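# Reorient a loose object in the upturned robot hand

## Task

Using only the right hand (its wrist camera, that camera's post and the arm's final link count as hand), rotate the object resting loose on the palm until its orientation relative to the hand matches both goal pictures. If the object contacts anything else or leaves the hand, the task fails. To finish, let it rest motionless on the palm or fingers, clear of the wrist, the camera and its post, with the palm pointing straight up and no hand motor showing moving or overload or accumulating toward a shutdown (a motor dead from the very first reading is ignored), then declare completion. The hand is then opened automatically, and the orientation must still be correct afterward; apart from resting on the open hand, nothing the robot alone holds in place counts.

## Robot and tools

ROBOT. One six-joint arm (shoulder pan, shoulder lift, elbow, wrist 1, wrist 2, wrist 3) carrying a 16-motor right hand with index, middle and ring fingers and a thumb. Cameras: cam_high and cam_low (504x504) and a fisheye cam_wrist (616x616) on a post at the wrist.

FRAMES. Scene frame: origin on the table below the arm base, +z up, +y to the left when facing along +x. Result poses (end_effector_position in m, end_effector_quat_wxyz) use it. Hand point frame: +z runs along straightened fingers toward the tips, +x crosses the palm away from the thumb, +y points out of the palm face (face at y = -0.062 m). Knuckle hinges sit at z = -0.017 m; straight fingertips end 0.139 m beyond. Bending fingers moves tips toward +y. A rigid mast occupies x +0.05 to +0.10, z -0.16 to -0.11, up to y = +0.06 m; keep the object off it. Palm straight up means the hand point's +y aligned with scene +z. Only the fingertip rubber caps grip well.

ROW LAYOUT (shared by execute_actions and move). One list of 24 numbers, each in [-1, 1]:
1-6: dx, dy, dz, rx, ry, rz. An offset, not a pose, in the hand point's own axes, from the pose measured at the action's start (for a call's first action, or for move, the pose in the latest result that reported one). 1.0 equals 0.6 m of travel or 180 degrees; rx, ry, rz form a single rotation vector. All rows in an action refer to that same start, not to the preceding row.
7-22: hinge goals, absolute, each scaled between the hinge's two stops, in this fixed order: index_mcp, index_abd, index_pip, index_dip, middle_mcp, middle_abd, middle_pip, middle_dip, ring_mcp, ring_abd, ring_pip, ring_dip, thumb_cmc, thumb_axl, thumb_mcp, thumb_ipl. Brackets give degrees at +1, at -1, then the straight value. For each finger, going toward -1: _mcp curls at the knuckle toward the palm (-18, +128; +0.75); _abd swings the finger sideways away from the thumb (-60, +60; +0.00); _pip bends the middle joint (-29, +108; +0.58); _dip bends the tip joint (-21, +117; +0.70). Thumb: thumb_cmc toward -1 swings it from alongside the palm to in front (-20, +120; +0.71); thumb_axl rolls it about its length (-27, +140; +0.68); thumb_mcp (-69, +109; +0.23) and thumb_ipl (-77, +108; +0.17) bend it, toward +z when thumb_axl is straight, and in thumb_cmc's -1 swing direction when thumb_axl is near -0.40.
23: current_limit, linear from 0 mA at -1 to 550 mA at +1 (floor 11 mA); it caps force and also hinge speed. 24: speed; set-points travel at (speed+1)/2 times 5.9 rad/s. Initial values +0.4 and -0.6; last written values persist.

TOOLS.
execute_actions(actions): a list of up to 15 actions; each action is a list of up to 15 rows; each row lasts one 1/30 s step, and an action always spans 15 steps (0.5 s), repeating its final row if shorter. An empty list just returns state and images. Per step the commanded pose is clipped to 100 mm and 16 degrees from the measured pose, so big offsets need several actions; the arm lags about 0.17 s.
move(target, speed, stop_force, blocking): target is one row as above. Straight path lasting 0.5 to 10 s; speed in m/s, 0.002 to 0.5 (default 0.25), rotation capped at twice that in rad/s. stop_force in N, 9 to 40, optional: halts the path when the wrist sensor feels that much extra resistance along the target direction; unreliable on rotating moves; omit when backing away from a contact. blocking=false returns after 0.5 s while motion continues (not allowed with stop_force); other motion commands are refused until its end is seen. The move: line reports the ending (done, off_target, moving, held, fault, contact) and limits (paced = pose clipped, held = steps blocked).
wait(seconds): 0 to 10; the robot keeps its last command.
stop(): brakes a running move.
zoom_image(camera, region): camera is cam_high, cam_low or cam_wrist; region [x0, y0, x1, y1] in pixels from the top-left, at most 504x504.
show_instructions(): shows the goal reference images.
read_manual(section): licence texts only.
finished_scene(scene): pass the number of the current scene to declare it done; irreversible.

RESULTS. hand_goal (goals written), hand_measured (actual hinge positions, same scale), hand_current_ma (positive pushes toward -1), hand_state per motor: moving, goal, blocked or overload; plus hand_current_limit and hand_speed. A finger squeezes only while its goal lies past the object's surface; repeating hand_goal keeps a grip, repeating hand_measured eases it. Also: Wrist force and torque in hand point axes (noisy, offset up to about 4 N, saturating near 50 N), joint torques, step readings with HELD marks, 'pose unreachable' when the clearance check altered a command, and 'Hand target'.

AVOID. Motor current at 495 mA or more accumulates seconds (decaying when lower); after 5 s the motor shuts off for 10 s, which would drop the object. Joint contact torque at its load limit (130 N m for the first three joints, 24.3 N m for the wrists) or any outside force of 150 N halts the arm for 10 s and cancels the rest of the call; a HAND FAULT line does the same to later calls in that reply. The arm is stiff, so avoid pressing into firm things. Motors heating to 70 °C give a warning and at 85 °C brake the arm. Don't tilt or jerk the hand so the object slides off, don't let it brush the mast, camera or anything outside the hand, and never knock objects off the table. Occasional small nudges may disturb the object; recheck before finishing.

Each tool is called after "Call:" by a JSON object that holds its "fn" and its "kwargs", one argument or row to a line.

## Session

Call:
{"fn": "show_instructions", "kwargs": {

}}

Call:
{"fn": "execute_actions", "kwargs": {
  "actions": []
}}

Reference images for this scene: goal picture from the wrist camera place, goal picture looking into the palm.

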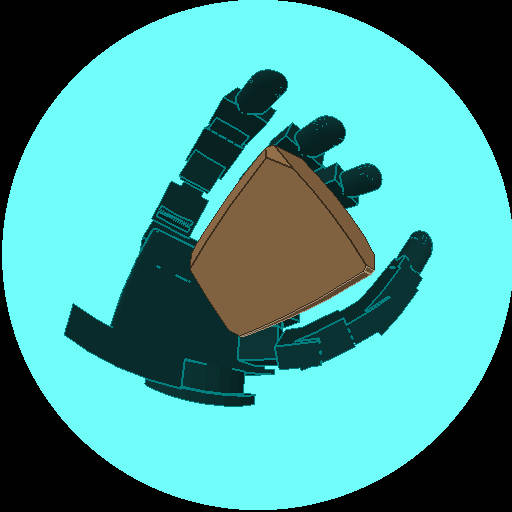

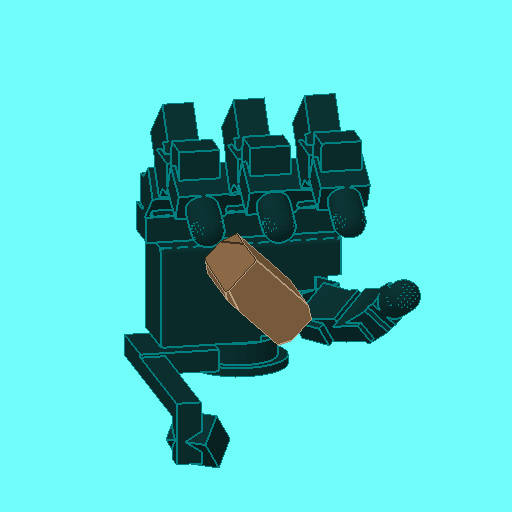

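Scene clock: 0.00 s.
end_effector_position=(+0.6031, +0.0455, +0.5024) hand_goal=(+0.046, +0.000, -0.008, +0.280, +0.046, +0.000, -0.008, +0.280, +0.046, +0.000, -0.008, +0.280, -0.104, +0.266, +0.032, -0.018) hand_measured=(+0.062, +0.000, -0.006, +0.282, +0.060, +0.000, -0.006, +0.282, +0.060, +0.000, -0.006, +0.282, -0.092, +0.270, +0.034, -0.016) hand_current_ma=(+83, +0, +12, +12, +80, +0, +12, +13, +78, +0, +13, +12, +66, +24, +13, +11) hand_state=(goal, goal, goal, goal, goal, goal, goal, goal, goal, goal, goal, goal, goal, goal, goal, goal) hand_current_limit=0.40 hand_speed=-0.60 end_effector_quat_wxyz=(+0.510, +0.474, +0.505, +0.510) end_effector_velocity=(-0.001, -0.000, +0.001) end_effector_angular_velocity=(-0.001, -0.003, -0.000)
Joint positions: [-0.154 -1.176  2.213 -4.214 -1.337 -0.023]
Joint velocities: [-0.    -0.001 -0.    -0.002 -0.    -0.   ]
Joint torques (N m, as the arm reports them, + toward a larger angle): no reading
Wrist force (N, on the end effector, along its own x y z axes, offset not removed): no reading
Wrist torque (N m, same axes, about the end effector's origin, offset not removed): no reading
Hand target: +0.603, +0.045, +0.502; +0.510, +0.474, +0.505, +0.510

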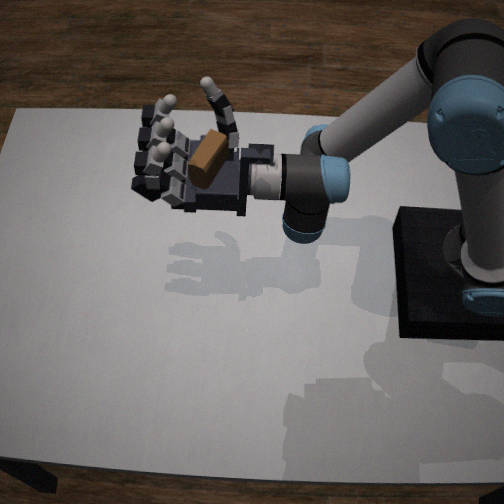

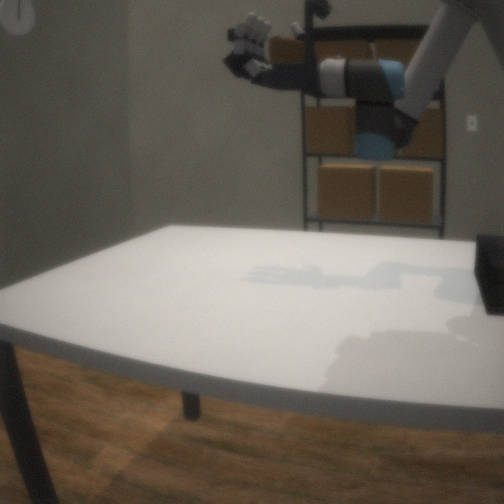

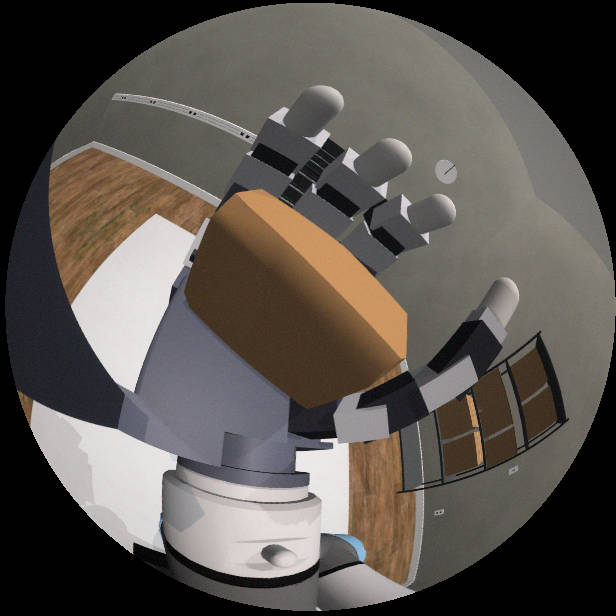

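Call:
{"fn": "zoom_image", "kwargs": {
  "camera": "cam_high",
  "region": [120, 70, 290, 230]
}}

Call:
{"fn": "zoom_image", "kwargs": {
  "camera": "cam_wrist",
  "region": [150, 150, 450, 450]
}}

Call:
{"fn": "zoom_image", "kwargs": {
  "camera": "cam_low",
  "region": [210, 0, 350, 110]
}}

Region (120, 70, 290, 230) of cam_high's 504x504 image, scaled by 2.965, with more detail than that image has; it fills the top 474 rows of this view, and the rest is white.

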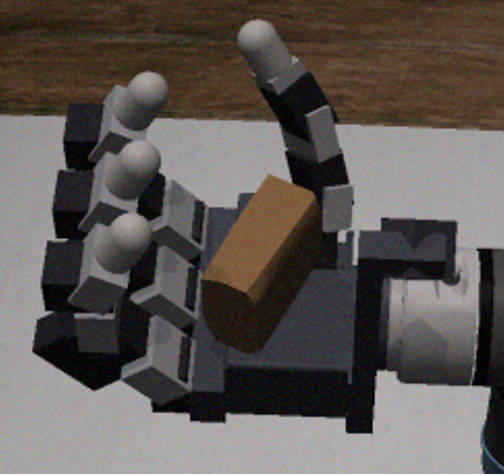

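Region (150, 150, 450, 450) of cam_wrist's 616x616 image, scaled by 1.680, with more detail than that image has.

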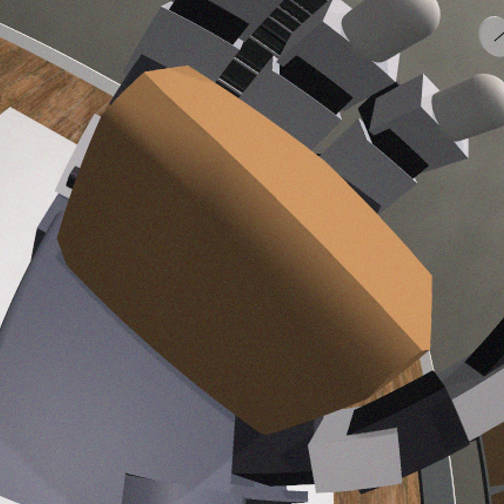

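Region (210, 0, 350, 110) of cam_low's 504x504 image, scaled by 3.600, with more detail than that image has; it fills the top 396 rows of this view, and the rest is white.

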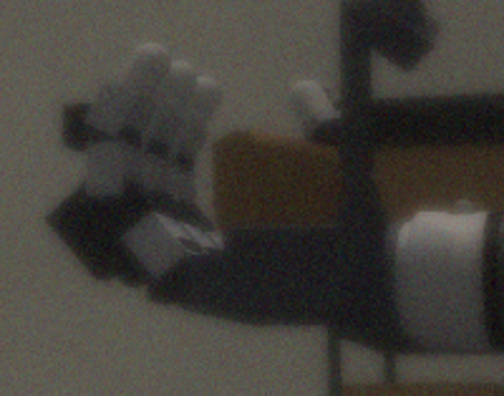

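Call:
{"fn": "move", "kwargs": {
  "target": [0.15,-0.15,0,0,-0.2,0,0.046,0,0,0.28,0.046,0,0,0.28,0.046,0,0,0.28,-0.104,0.266,0.032,-0.018,0.4,-0.6],
  "speed": 0.1
}}

Call:
{"fn": "zoom_image", "kwargs": {
  "camera": "cam_low",
  "region": [180, 20, 400, 200]
}}

Scene clock: 25.03 s.
end_effector_position=(+0.6039, +0.1324, +0.4097) hand_goal=(+0.046, +0.000, +0.000, +0.280, +0.046, +0.000, +0.000, +0.280, +0.046, +0.000, +0.000, +0.280, -0.104, +0.266, +0.032, -0.018) hand_measured=(+0.062, +0.000, -0.002, +0.282, +0.060, +0.000, -0.002, +0.282, +0.060, +0.000, -0.002, +0.282, -0.092, +0.270, +0.034, -0.016) hand_current_ma=(+83, +0, -14, +12, +80, +0, -14, +13, +78, +0, -14, +12, +66, +24, +13, +11) hand_state=(goal, goal, goal, goal, goal, goal, goal, goal, goal, goal, goal, goal, goal, goal, goal, goal) hand_current_limit=0.40 hand_speed=-0.60 end_effector_quat_wxyz=(+0.641, +0.608, +0.323, +0.339) end_effector_velocity=(+0.000, +0.001, -0.002) end_effector_angular_velocity=(+0.001, -0.002, -0.014)
Joint positions: [ 0.357 -0.775  1.812 -4.252 -2.473 -0.063]
Joint velocities: [ 0.006  0.01  -0.015  0.001 -0.02  -0.002]
Joint torques (N m, as the arm reports them, + toward a larger angle): [  8.19 -32.63 -23.8    0.62  -1.95  -2.46]
Wrist force (N, on the end effector, along its own x y z axes, offset not removed): [-0.6 -0.3 -0.4]
Wrist torque (N m, same axes, about the end effector's origin, offset not removed): [-0.20 0.06 -0.19]
Hand target: +0.604, +0.133, +0.410; +0.641, +0.608, +0.322, +0.339
Off the commanded pose: 0.000 m, 0 deg.
move: done

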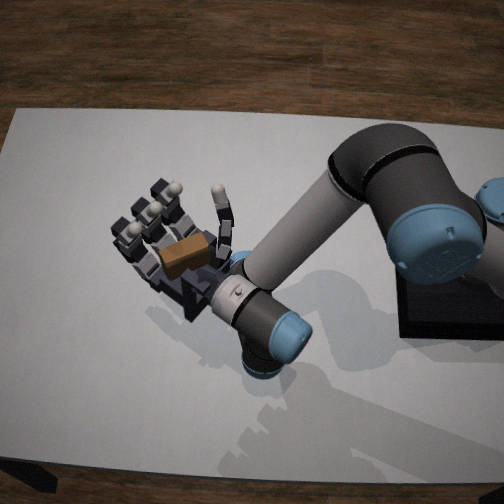

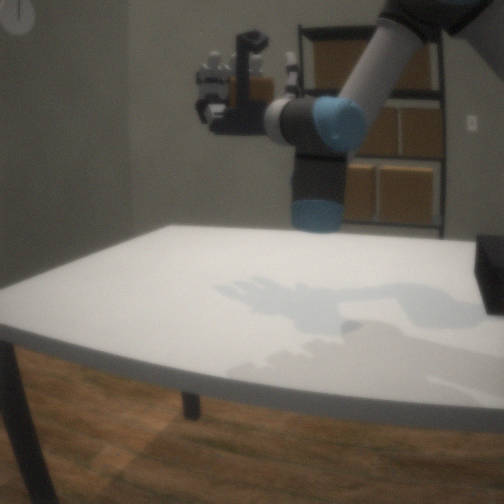

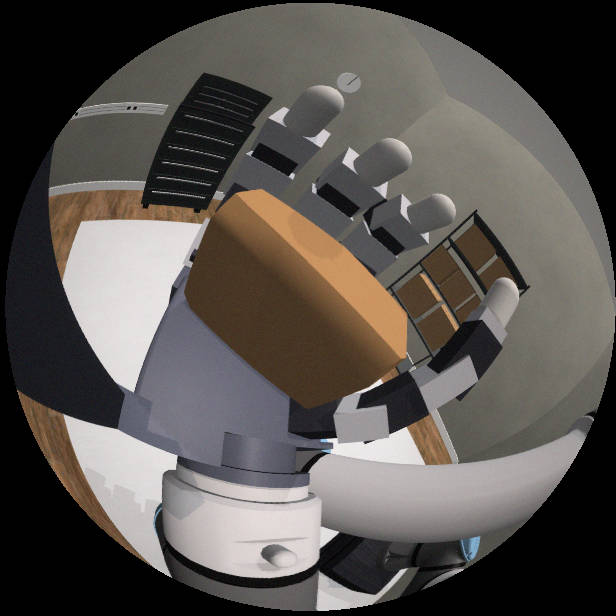

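Region (180, 20, 400, 200) of cam_low's 504x504 image, scaled by 2.291, with more detail than that image has; it fills the top 412 rows of this view, and the rest is white.

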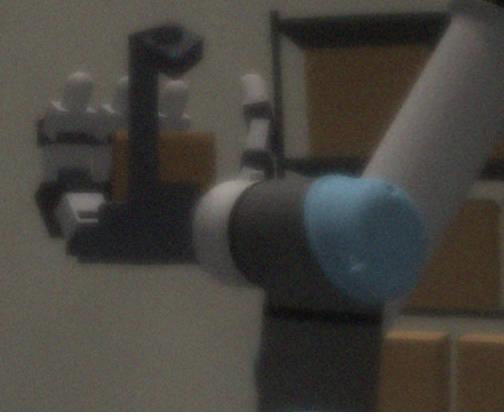

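Call:
{"fn": "zoom_image", "kwargs": {
  "camera": "cam_high",
  "region": [140, 210, 240, 300]
}}

Region (140, 210, 240, 300) of cam_high's 504x504 image, scaled by 5.040, with more detail than that image has; it fills the top 454 rows of this view, and the rest is white.

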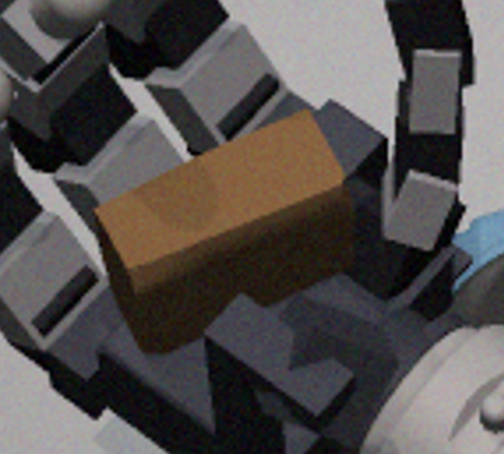

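Call:
{"fn": "move", "kwargs": {
  "target": [0.1,-0.1,-0.1,0,0.38,0,0.4,0,0.3,0.5,0.4,0,0.3,0.5,0.6,0,0.5,0.6,0.3,0.266,0.2,0.1,0.4,-0.6],
  "speed": 0.12
}}

Scene clock: 51.10 s.
end_effector_position=(+0.5908, +0.2137, +0.3466) hand_goal=(+0.400, +0.000, +0.300, +0.500, +0.400, +0.000, +0.300, +0.500, +0.600, +0.000, +0.500, +0.600, +0.300, +0.266, +0.200, +0.100) hand_measured=(+0.408, +0.000, +0.300, +0.498, +0.408, +0.000, +0.300, +0.498, +0.608, +0.000, +0.500, +0.598, +0.308, +0.268, +0.202, +0.098) hand_current_ma=(+48, +0, -1, -13, +46, +0, -1, -14, +52, +0, +4, -11, +43, +18, +8, -8) hand_state=(goal, goal, goal, goal, goal, goal, goal, goal, goal, goal, goal, goal, goal, goal, goal, goal) hand_current_limit=0.40 hand_speed=-0.60 end_effector_quat_wxyz=(+0.349, +0.313, +0.627, +0.622) end_effector_velocity=(+0.000, +0.001, -0.001) end_effector_angular_velocity=(-0.001, +0.001, +0.015)
Joint positions: [-0.035 -0.748  2.132 -4.54  -0.891 -0.035]
Joint velocities: [-0.005  0.002 -0.004  0.003  0.02  -0.001]
Joint torques (N m, as the arm reports them, + toward a larger angle): [ -7.36 -27.92 -17.14  -0.15   2.8   -2.52]
Wrist force (N, on the end effector, along its own x y z axes, offset not removed): [-1.1 0.5 -3.0]
Wrist torque (N m, same axes, about the end effector's origin, offset not removed): [0.36 0.26 -0.26]
Hand target: +0.591, +0.214, +0.346; +0.349, +0.312, +0.628, +0.622
Off the commanded pose: 0.000 m, 0 deg.
move: done

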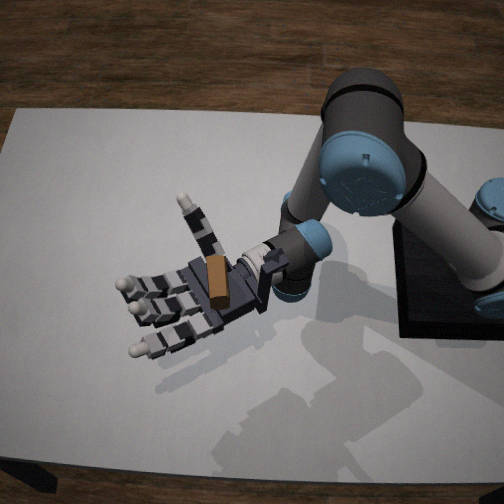

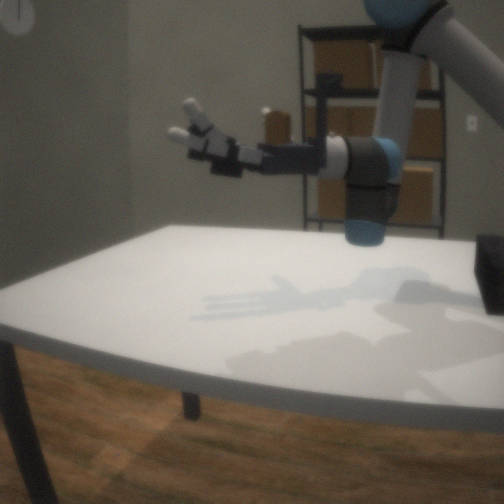

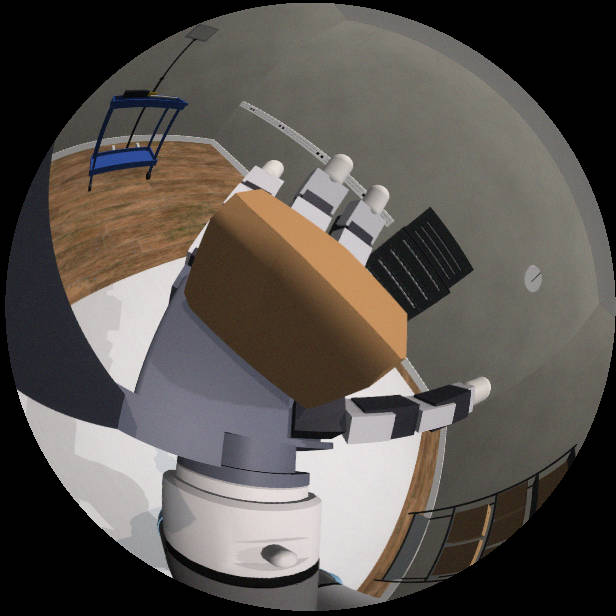

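Call:
{"fn": "zoom_image", "kwargs": {
  "camera": "cam_low",
  "region": [240, 90, 320, 170]
}}

Call:
{"fn": "zoom_image", "kwargs": {
  "camera": "cam_high",
  "region": [170, 235, 270, 335]
}}

Region (240, 90, 320, 170) of cam_low's 504x504 image, scaled by 6.300, with more detail than that image has.

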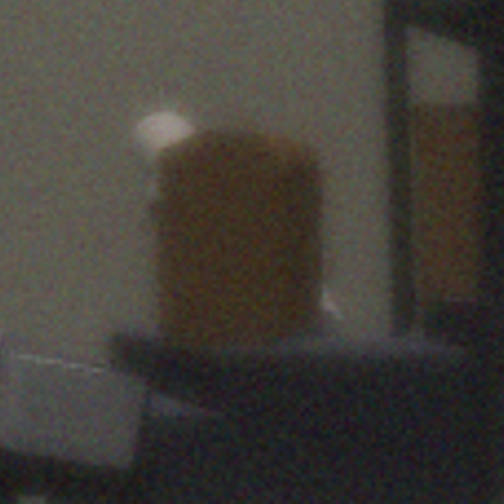

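Region (170, 235, 270, 335) of cam_high's 504x504 image, scaled by 5.040, with more detail than that image has.

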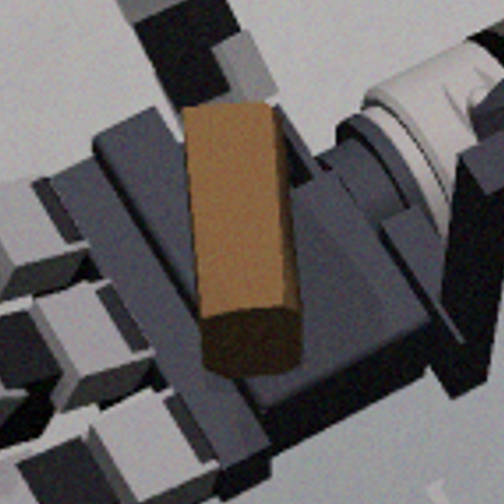

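Call:
{"fn": "execute_actions", "kwargs": {
  "actions": [
    [[0,0,0,0,0,0,0.6,0,-0.6,-0.5,0.6,0,0.3,0.5,0.6,0.3,-0.6,-0.5,0.6,0.266,0.2,0.1,0.4,-0.1]],
    [[0,0,0,0,0,0,0.3,0,-0.9,-0.4,0.6,0,0.3,0.5,0.6,0.4,-0.9,-0.4,0.6,0.266,0.2,0.1,0.4,-0.4]],
    [[0,0,0,0,0,0,0,0,-0.85,-0.3,0.6,0,0.3,0.5,0.6,0.4,-0.9,-0.4,0.6,0.266,0.2,0.1,0.4,-0.6]],
    [[0,0,0,0,0,0,-0.3,0,-0.75,-0.15,0.6,0,0.3,0.5,0.6,0.4,-0.9,-0.4,0.6,0.266,0.2,0.1,0.4,-0.6]],
    [[0,0,0,0,0,0,-0.5,0,-0.6,0,0.6,0,0.3,0.5,0.6,0.4,-0.9,-0.4,0.6,0.266,0.2,0.1,0.4,-0.6]]
  ]
}}

Call:
{"fn": "zoom_image", "kwargs": {
  "camera": "cam_high",
  "region": [110, 190, 300, 370]
}}

Scene clock: 74.93 s.
end_effector_position=(+0.5908, +0.2137, +0.3466) hand_goal=(-0.500, +0.000, -0.600, +0.000, +0.600, +0.000, +0.300, +0.500, +0.600, +0.400, -0.900, -0.400, +0.600, +0.266, +0.200, +0.100) hand_measured=(-0.500, +0.000, -0.608, -0.004, +0.610, +0.002, +0.300, +0.498, +0.616, +0.396, -0.898, -0.398, +0.610, +0.268, +0.202, +0.100) hand_current_ma=(+2, +0, -46, -19, +51, +13, +1, -13, +98, -15, +8, +11, +50, +17, +12, -7) hand_state=(goal, goal, goal, goal, goal, goal, goal, goal, goal, goal, goal, goal, goal, goal, goal, goal) hand_current_limit=0.40 hand_speed=-0.60 end_effector_quat_wxyz=(+0.349, +0.313, +0.627, +0.622) end_effector_velocity=(-0.000, -0.000, +0.001) end_effector_angular_velocity=(+0.000, -0.002, -0.001)
Joint positions: [-0.035 -0.748  2.132 -4.54  -0.891 -0.035]
Joint velocities: [-0.    -0.001 -0.    -0.001 -0.001  0.   ]
Joint torques (N m, as the arm reports them, + toward a larger angle): [  6.19 -50.68   4.94  -2.73  -1.21   0.78]
Wrist force (N, on the end effector, along its own x y z axes, offset not removed): [-0.3 -0.9 0.4]
Wrist torque (N m, same axes, about the end effector's origin, offset not removed): [-0.27 -0.09 -0.15]
Hand target: +0.591, +0.214, +0.347; +0.349, +0.313, +0.627, +0.622
Off the commanded pose: 0.000 m, 0 deg.
Step readings (end_effector_position; steps 1 to 15: 1st action; 16 to 30: 2nd action; 31 to 45: 3rd action; 46 to 60: 4th action; 61 to 75: 5th action):
0: (+0.5908, +0.2138, +0.3465)
1: (+0.5908, +0.2138, +0.3465)
2: (+0.5908, +0.2138, +0.3465)
4: (+0.5909, +0.2137, +0.3465)
8: (+0.5909, +0.2136, +0.3465)
15: (+0.5908, +0.2137, +0.3466)
16: (+0.5908, +0.2137, +0.3466)
17: (+0.5908, +0.2137, +0.3466)
19: (+0.5908, +0.2137, +0.3466)
23: (+0.5908, +0.2137, +0.3466)
30: (+0.5908, +0.2137, +0.3466)
31: (+0.5908, +0.2137, +0.3466)
32: (+0.5908, +0.2137, +0.3466)
34: (+0.5908, +0.2137, +0.3466)
38: (+0.5908, +0.2137, +0.3466)
45: (+0.5908, +0.2137, +0.3466)
46: (+0.5908, +0.2137, +0.3466)
47: (+0.5908, +0.2137, +0.3466)
49: (+0.5908, +0.2137, +0.3466)
53: (+0.5908, +0.2137, +0.3466)
60: (+0.5908, +0.2137, +0.3466)
61: (+0.5908, +0.2137, +0.3466)
62: (+0.5908, +0.2137, +0.3466)
64: (+0.5908, +0.2137, +0.3466)
68: (+0.5908, +0.2137, +0.3466)
75: end_effector_position above

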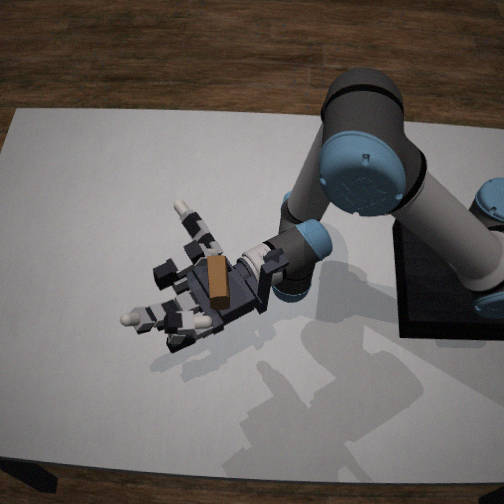

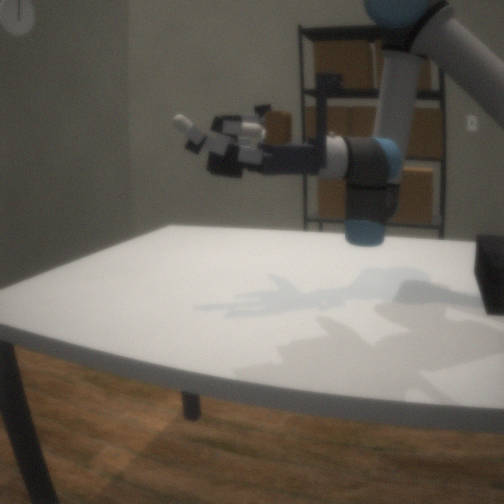

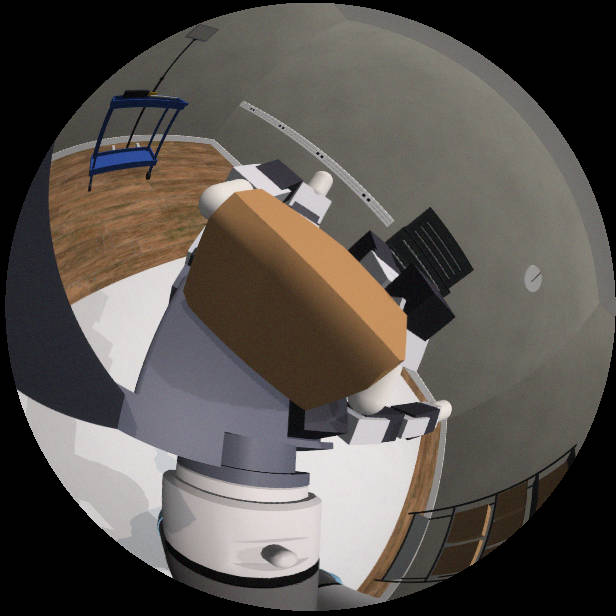

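Region (110, 190, 300, 370) of cam_high's 504x504 image, scaled by 2.653, with more detail than that image has; it fills the top 477 rows of this view, and the rest is white.

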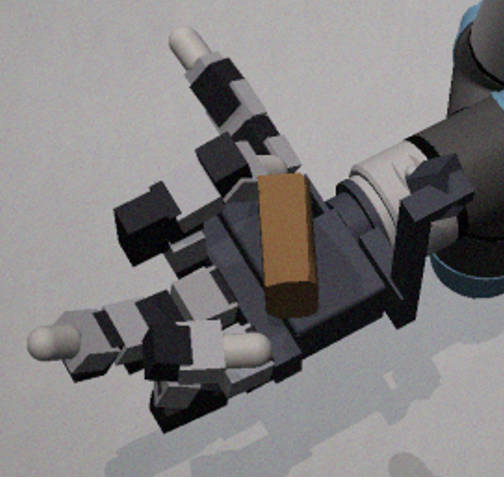

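Call:
{"fn": "execute_actions", "kwargs": {
  "actions": [
    [[0,0,0,0,0,0,0.2,0,-0.9,-0.4,0.6,0,0.3,0.5,0.6,0.4,-0.9,-0.4,0.6,0.266,0.2,0.1,0.4,-0.3]],
    [[0,0,0,0,0,0,0.13,0.55,-0.95,-0.4,0.6,0,0.3,0.5,0.6,0.4,-0.9,-0.4,0.6,0.266,0.2,0.1,0.4,-0.4]],
    [[0,0,0,0,0,0,-0.1,0.55,-0.9,-0.35,0.6,0,0.3,0.5,0.6,0.4,-0.9,-0.4,0.6,0.266,0.2,0.1,0.4,-0.6]],
    [[0,0,0,0,0,0,-0.3,0.6,-0.9,-0.1,0.6,0,0.3,0.5,0.6,0.4,-0.9,-0.4,0.6,0.266,0.2,0.1,0.4,-0.6]],
    [[0,0,0,0,0,0,-0.5,0.7,-0.95,0.2,0.6,0,0.3,0.5,0.6,0.4,-0.9,-0.4,0.6,0.266,0.2,0.1,0.4,-0.6]]
  ]
}}

Call:
{"fn": "zoom_image", "kwargs": {
  "camera": "cam_high",
  "region": [110, 190, 300, 370]
}}

Scene clock: 88.20 s.
end_effector_position=(+0.5908, +0.2137, +0.3466) hand_goal=(-0.500, +0.700, -0.950, +0.200, +0.600, +0.000, +0.300, +0.500, +0.600, +0.400, -0.900, -0.400, +0.600, +0.266, +0.200, +0.100) hand_measured=(-0.446, +0.708, -0.944, +0.190, +0.610, +0.002, +0.300, +0.498, +0.616, +0.396, -0.898, -0.398, +0.610, +0.268, +0.202, +0.100) hand_current_ma=(+285, +34, +34, -49, +51, +13, +1, -13, +98, -15, +8, +11, +50, +17, +12, -7) hand_state=(blocked, goal, goal, goal, goal, goal, goal, goal, goal, goal, goal, goal, goal, goal, goal, goal) hand_current_limit=0.40 hand_speed=-0.60 end_effector_quat_wxyz=(+0.349, +0.313, +0.627, +0.622) end_effector_velocity=(-0.000, -0.000, +0.000) end_effector_angular_velocity=(-0.000, +0.000, +0.000)
Joint positions: [-0.035 -0.748  2.132 -4.54  -0.891 -0.035]
Joint velocities: [-0.    -0.     0.001 -0.     0.    -0.   ]
Joint torques (N m, as the arm reports them, + toward a larger angle): [  7.03 -51.33   4.94  -3.1   -0.83   0.83]
Wrist force (N, on the end effector, along its own x y z axes, offset not removed): [-1.4 2.2 0.8]
Wrist torque (N m, same axes, about the end effector's origin, offset not removed): [-0.04 0.15 -0.03]
Hand target: +0.591, +0.214, +0.347; +0.349, +0.313, +0.627, +0.622
Off the commanded pose: 0.000 m, 0 deg.
Step readings (end_effector_position; steps 1 to 15: 1st action; 16 to 30: 2nd action; 31 to 45: 3rd action; 46 to 60: 4th action; 61 to 75: 5th action):
0: (+0.5908, +0.2137, +0.3466)
1: (+0.5908, +0.2137, +0.3466)
2: (+0.5908, +0.2137, +0.3466)
4: (+0.5908, +0.2137, +0.3466)
8: (+0.5908, +0.2137, +0.3466)
15: (+0.5908, +0.2137, +0.3466)
16: (+0.5908, +0.2137, +0.3466)
17: (+0.5908, +0.2137, +0.3466)
19: (+0.5908, +0.2137, +0.3466)
23: (+0.5908, +0.2137, +0.3466)
30: (+0.5908, +0.2137, +0.3466)
31: (+0.5908, +0.2137, +0.3466)
32: (+0.5908, +0.2137, +0.3466)
34: (+0.5908, +0.2137, +0.3466)
38: (+0.5908, +0.2137, +0.3466)
45: (+0.5908, +0.2137, +0.3466)
46: (+0.5908, +0.2137, +0.3466)
47: (+0.5908, +0.2137, +0.3466)
49: (+0.5908, +0.2137, +0.3466)
53: (+0.5908, +0.2137, +0.3466)
60: (+0.5908, +0.2137, +0.3466)
61: (+0.5908, +0.2137, +0.3466)
62: (+0.5908, +0.2137, +0.3466)
64: (+0.5908, +0.2137, +0.3466)
68: (+0.5908, +0.2137, +0.3466)
75: end_effector_position above

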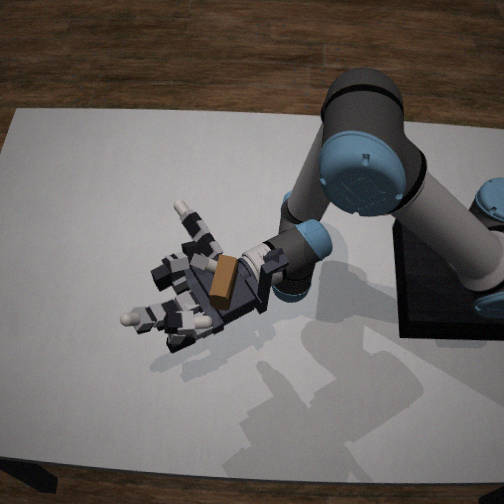

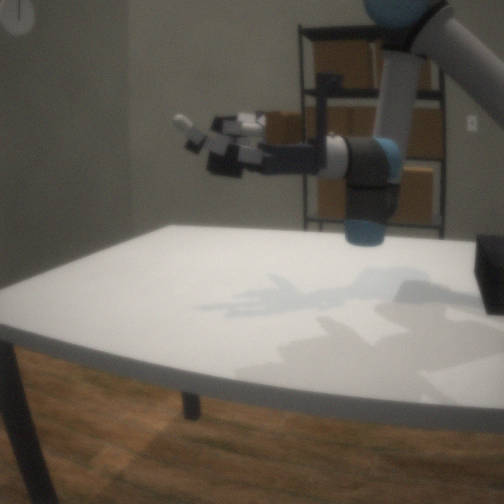

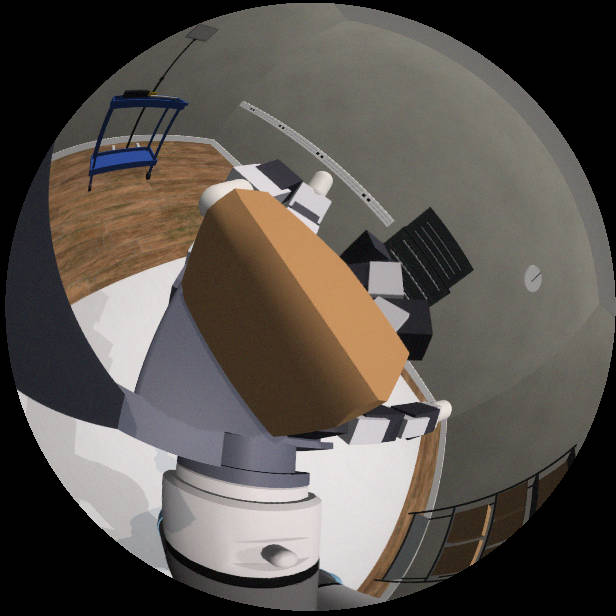

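Region (110, 190, 300, 370) of cam_high's 504x504 image, scaled by 2.653, with more detail than that image has; it fills the top 477 rows of this view, and the rest is white.

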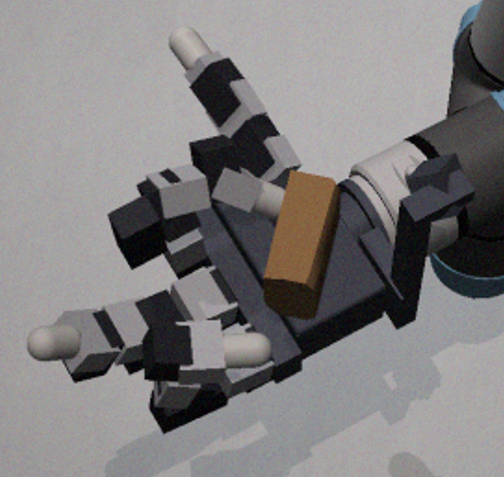

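Call:
{"fn": "move", "kwargs": {
  "target": [0,0,0,0.15,0,0.03,-0.44,0.7,-0.95,0.2,0.2,0,0.3,0.5,-0.3,0.5,-0.85,-0.2,0.3,0.266,0.2,0.1,0.4,-0.6],
  "speed": 0.12
}}

Call:
{"fn": "execute_actions", "kwargs": {
  "actions": [
    [[0,0,0,0,0,0,-0.44,0.7,-0.95,0.2,0.2,0,0.3,0.5,-0.3,-0.3,-0.85,-0.2,0.3,0.266,0.2,0.1,0.4,-0.6]],
    [[0,0,0,0,0,0,-0.44,0.7,-0.95,0.2,0.2,0,0.3,0.5,-0.3,-0.3,-0.85,-0.2,0.3,0.266,0.2,0.1,0.4,-0.6]]
  ]
}}

Call:
{"fn": "zoom_image", "kwargs": {
  "camera": "cam_high",
  "region": [110, 190, 300, 370]
}}

Scene clock: 103.20 s.
end_effector_position=(+0.5907, +0.2137, +0.3465) hand_goal=(-0.440, +0.700, -0.950, +0.200, +0.200, +0.000, +0.300, +0.500, -0.300, +0.500, -0.850, -0.200, +0.300, +0.266, +0.200, +0.100) hand_measured=(-0.438, +0.704, -0.948, +0.198, +0.224, +0.002, +0.300, +0.498, -0.288, +0.498, -0.856, -0.204, +0.322, +0.268, +0.202, +0.100) hand_current_ma=(+11, +21, +6, -14, +124, +13, +2, -12, +77, -12, -27, -19, +121, +17, +12, -7) hand_state=(goal, goal, goal, goal, blocked, goal, goal, goal, goal, goal, goal, goal, blocked, goal, goal, goal) hand_current_limit=0.40 hand_speed=-0.60 end_effector_quat_wxyz=(+0.238, +0.415, +0.739, +0.474) end_effector_velocity=(+0.001, -0.000, +0.002) end_effector_angular_velocity=(-0.007, +0.010, +0.000)
Joint positions: [-0.043 -1.191  2.357 -3.738 -0.964 -0.298]
Joint velocities: [ 0.    -0.016 -0.001  0.031 -0.004 -0.007]
Joint torques (N m, as the arm reports them, + toward a larger angle): [  9.71 -43.06   1.34  -1.35  -1.23  -2.76]
Wrist force (N, on the end effector, along its own x y z axes, offset not removed): [-2.2 0.2 -1.0]
Wrist torque (N m, same axes, about the end effector's origin, offset not removed): [-0.03 0.25 -0.28]
Hand target: +0.591, +0.214, +0.347; +0.237, +0.415, +0.740, +0.474
Off the commanded pose: 0.000 m, 0 deg.
move: done

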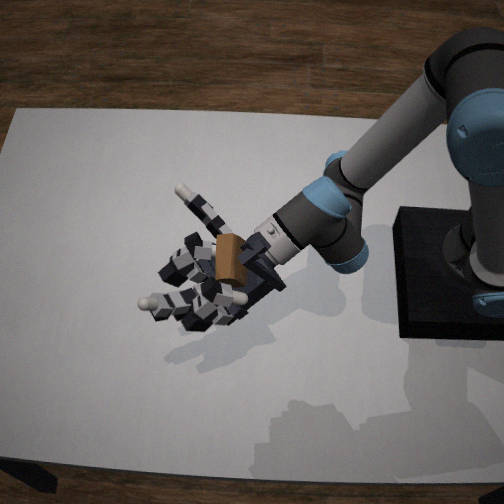

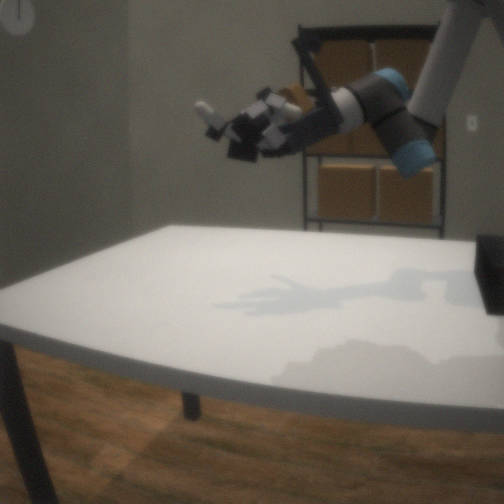

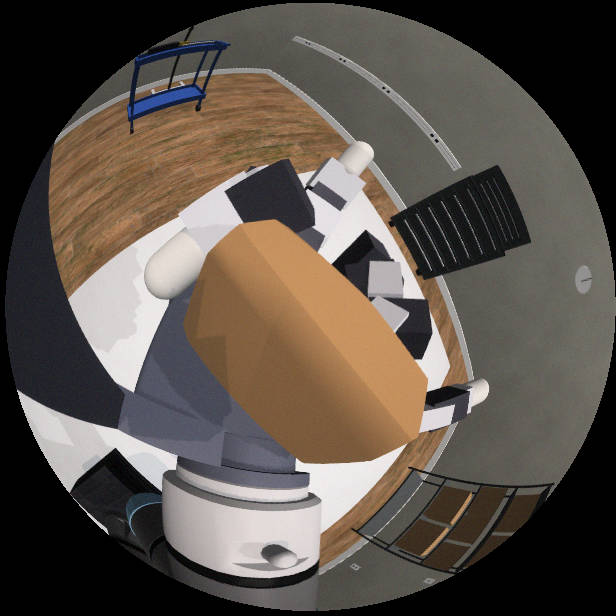

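Scene clock: 104.20 s.
end_effector_position=(+0.5907, +0.2137, +0.3465) hand_goal=(-0.440, +0.700, -0.950, +0.200, +0.200, +0.000, +0.300, +0.500, -0.300, -0.300, -0.850, -0.200, +0.300, +0.266, +0.200, +0.100) hand_measured=(-0.438, +0.702, -0.950, +0.198, +0.224, +0.002, +0.300, +0.498, -0.272, +0.068, -0.824, -0.194, +0.322, +0.268, +0.202, +0.100) hand_current_ma=(+14, +9, +6, -6, +124, +13, +2, -12, +164, +262, +134, +36, +120, +17, +12, -7) hand_state=(goal, goal, goal, goal, blocked, goal, goal, goal, blocked, moving, blocked, goal, blocked, goal, goal, goal) hand_current_limit=0.40 hand_speed=-0.60 end_effector_quat_wxyz=(+0.238, +0.415, +0.739, +0.474) end_effector_velocity=(+0.000, -0.000, -0.000) end_effector_angular_velocity=(+0.000, +0.001, -0.000)
Joint positions: [-0.043 -1.191  2.357 -3.738 -0.964 -0.298]
Joint velocities: [-0.001 -0.    -0.001  0.001  0.001  0.   ]
Joint torques (N m, as the arm reports them, + toward a larger angle): [  6.92 -21.03   0.83  -4.02   1.39   1.28]
Wrist force (N, on the end effector, along its own x y z axes, offset not removed): [-2.3 1.7 -0.1]
Wrist torque (N m, same axes, about the end effector's origin, offset not removed): [0.08 0.14 -0.37]
Hand target: +0.591, +0.214, +0.346; +0.238, +0.415, +0.739, +0.474
Off the commanded pose: 0.000 m, 0 deg.
Step readings (end_effector_position; steps 1 to 15: 1st action; 16 to 30: 2nd action):
0: (+0.5907, +0.2137, +0.3465)
1: (+0.5907, +0.2137, +0.3465)
2: (+0.5907, +0.2137, +0.3465)
4: (+0.5907, +0.2137, +0.3465)
8: (+0.5907, +0.2137, +0.3466)
15: (+0.5907, +0.2137, +0.3465)
16: (+0.5907, +0.2137, +0.3465)
17: (+0.5907, +0.2137, +0.3465)
19: (+0.5907, +0.2137, +0.3465)
23: (+0.5907, +0.2137, +0.3465)
30: end_effector_position above

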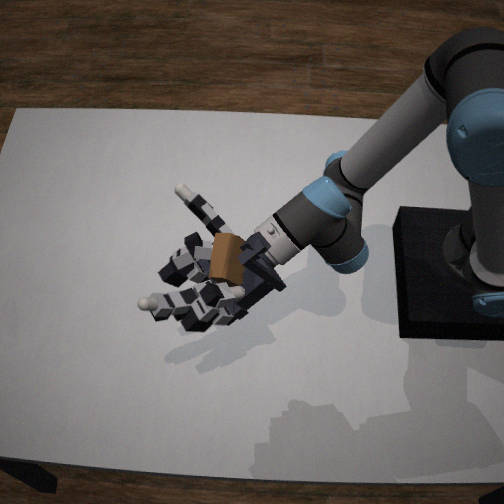

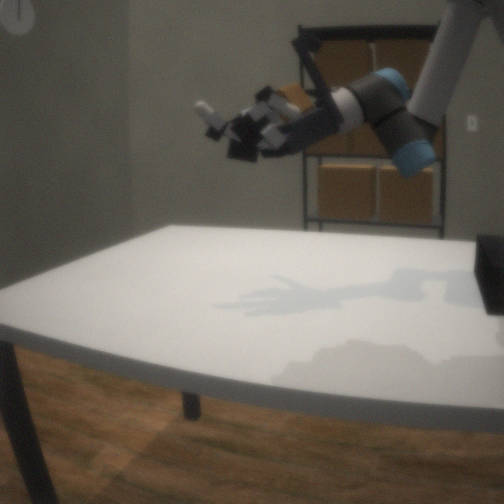

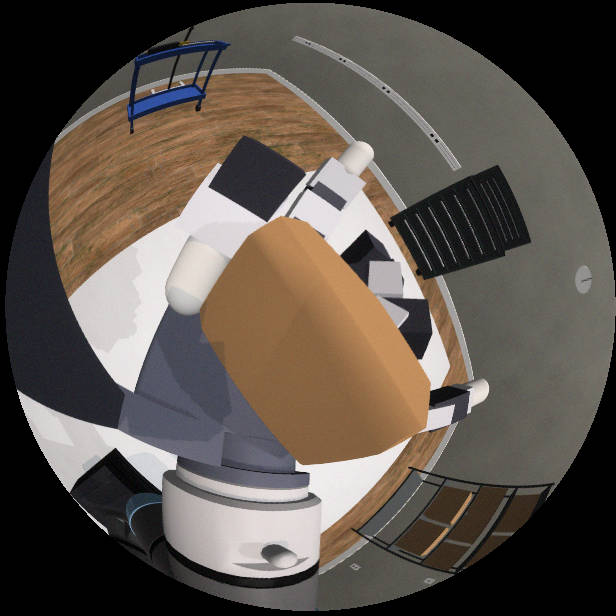

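Region (110, 190, 300, 370) of cam_high's 504x504 image, scaled by 2.653, with more detail than that image has; it fills the top 477 rows of this view, and the rest is white.

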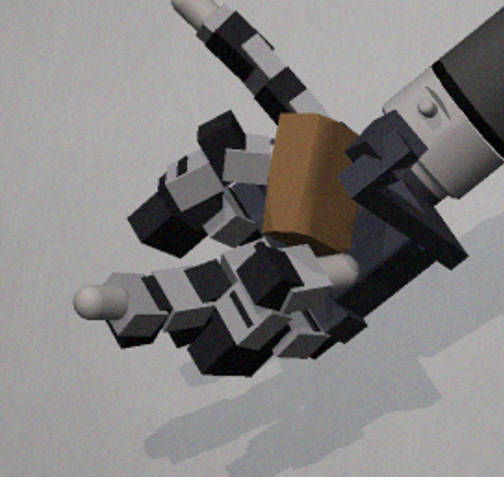

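Ring is in the way; retract it.

Call:
{"fn": "execute_actions", "kwargs": {
  "actions": [
    [[0,0,0,0,0,0,-0.44,0.7,-0.95,0.2,0.2,0,0.3,0.5,0.2,0.1,-0.5,0,0.3,0.266,0.2,0.1,0.4,-0.6]],
    [[0,0,0,0,0,0,-0.44,0.7,-0.95,0.2,0.2,0,0.3,0.5,0.2,0,0.2,0.4,0.3,0.266,0.2,0.1,0.4,-0.4]],
    [[0,0,0,0,0,0,-0.44,0.7,-0.95,0.2,0.2,0,0.3,0.5,0.2,0,0.2,0.4,0.3,0.266,0.2,0.1,0.4,-0.4]]
  ]
}}

Call:
{"fn": "zoom_image", "kwargs": {
  "camera": "cam_high",
  "region": [110, 190, 300, 370]
}}

Scene clock: 113.60 s.
end_effector_position=(+0.5907, +0.2137, +0.3465) hand_goal=(-0.440, +0.700, -0.950, +0.200, +0.200, +0.000, +0.300, +0.500, +0.200, +0.000, +0.200, +0.400, +0.300, +0.266, +0.200, +0.100) hand_measured=(-0.438, +0.700, -0.950, +0.198, +0.224, +0.002, +0.300, +0.498, +0.208, +0.004, +0.200, +0.398, +0.320, +0.268, +0.202, +0.100) hand_current_ma=(+11, +4, +2, -8, +124, +12, +4, -12, +49, +17, -1, -12, +114, +17, +12, -7) hand_state=(goal, goal, goal, goal, blocked, goal, goal, goal, goal, goal, goal, goal, blocked, goal, goal, goal) hand_current_limit=0.40 hand_speed=-0.40 end_effector_quat_wxyz=(+0.238, +0.415, +0.739, +0.474) end_effector_velocity=(+0.000, -0.000, +0.001) end_effector_angular_velocity=(-0.000, -0.003, -0.000)
Joint positions: [-0.043 -1.191  2.357 -3.738 -0.964 -0.298]
Joint velocities: [ 0.    -0.    -0.001 -0.002 -0.001  0.   ]
Joint torques (N m, as the arm reports them, + toward a larger angle): [  6.24 -39.12   0.29  -3.02   0.9   -1.79]
Wrist force (N, on the end effector, along its own x y z axes, offset not removed): [-2.2 -0.1 -2.2]
Wrist torque (N m, same axes, about the end effector's origin, offset not removed): [0.18 0.20 -0.26]
Hand target: +0.591, +0.214, +0.346; +0.238, +0.415, +0.739, +0.474
Off the commanded pose: 0.000 m, 0 deg.
Step readings (end_effector_position; steps 1 to 15: 1st action; 16 to 30: 2nd action; 31 to 45: 3rd action):
0: (+0.5907, +0.2137, +0.3465)
1: (+0.5907, +0.2137, +0.3465)
2: (+0.5907, +0.2137, +0.3465)
4: (+0.5907, +0.2137, +0.3465)
8: (+0.5907, +0.2137, +0.3465)
15: (+0.5907, +0.2137, +0.3465)
16: (+0.5907, +0.2137, +0.3465)
17: (+0.5907, +0.2137, +0.3465)
19: (+0.5907, +0.2137, +0.3465)
23: (+0.5907, +0.2137, +0.3465)
30: (+0.5907, +0.2137, +0.3465)
31: (+0.5907, +0.2137, +0.3465)
32: (+0.5907, +0.2137, +0.3465)
34: (+0.5907, +0.2137, +0.3465)
38: (+0.5907, +0.2137, +0.3465)
45: end_effector_position above

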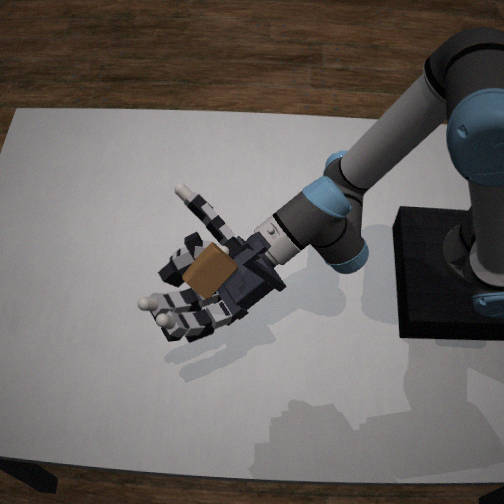

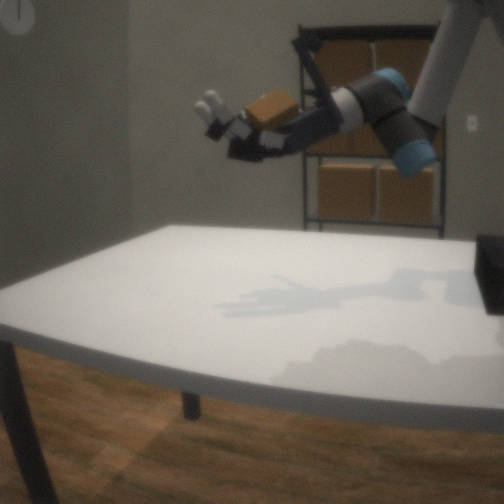

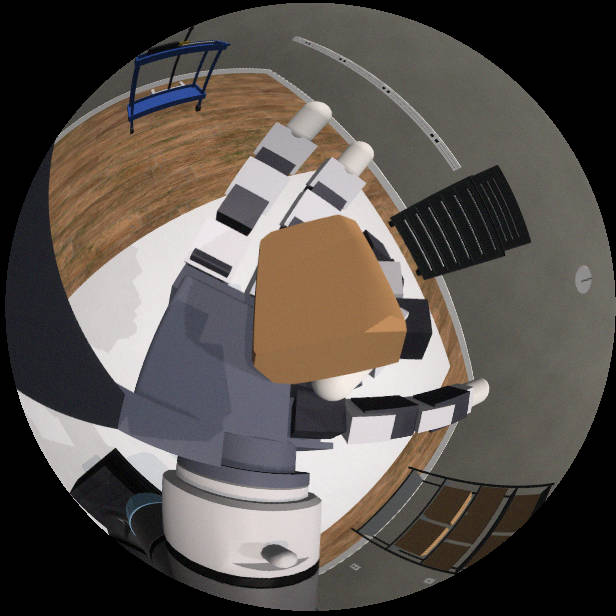

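Region (110, 190, 300, 370) of cam_high's 504x504 image, scaled by 2.653, with more detail than that image has; it fills the top 477 rows of this view, and the rest is white.

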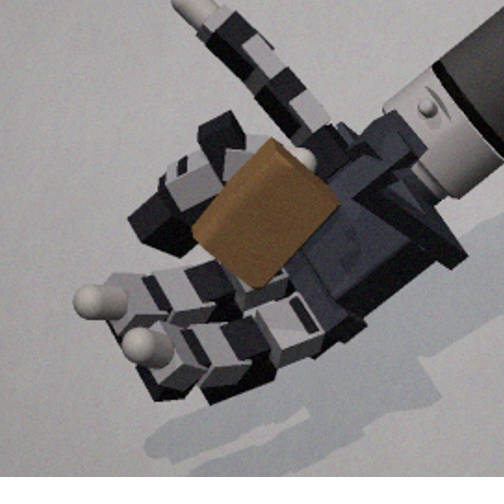

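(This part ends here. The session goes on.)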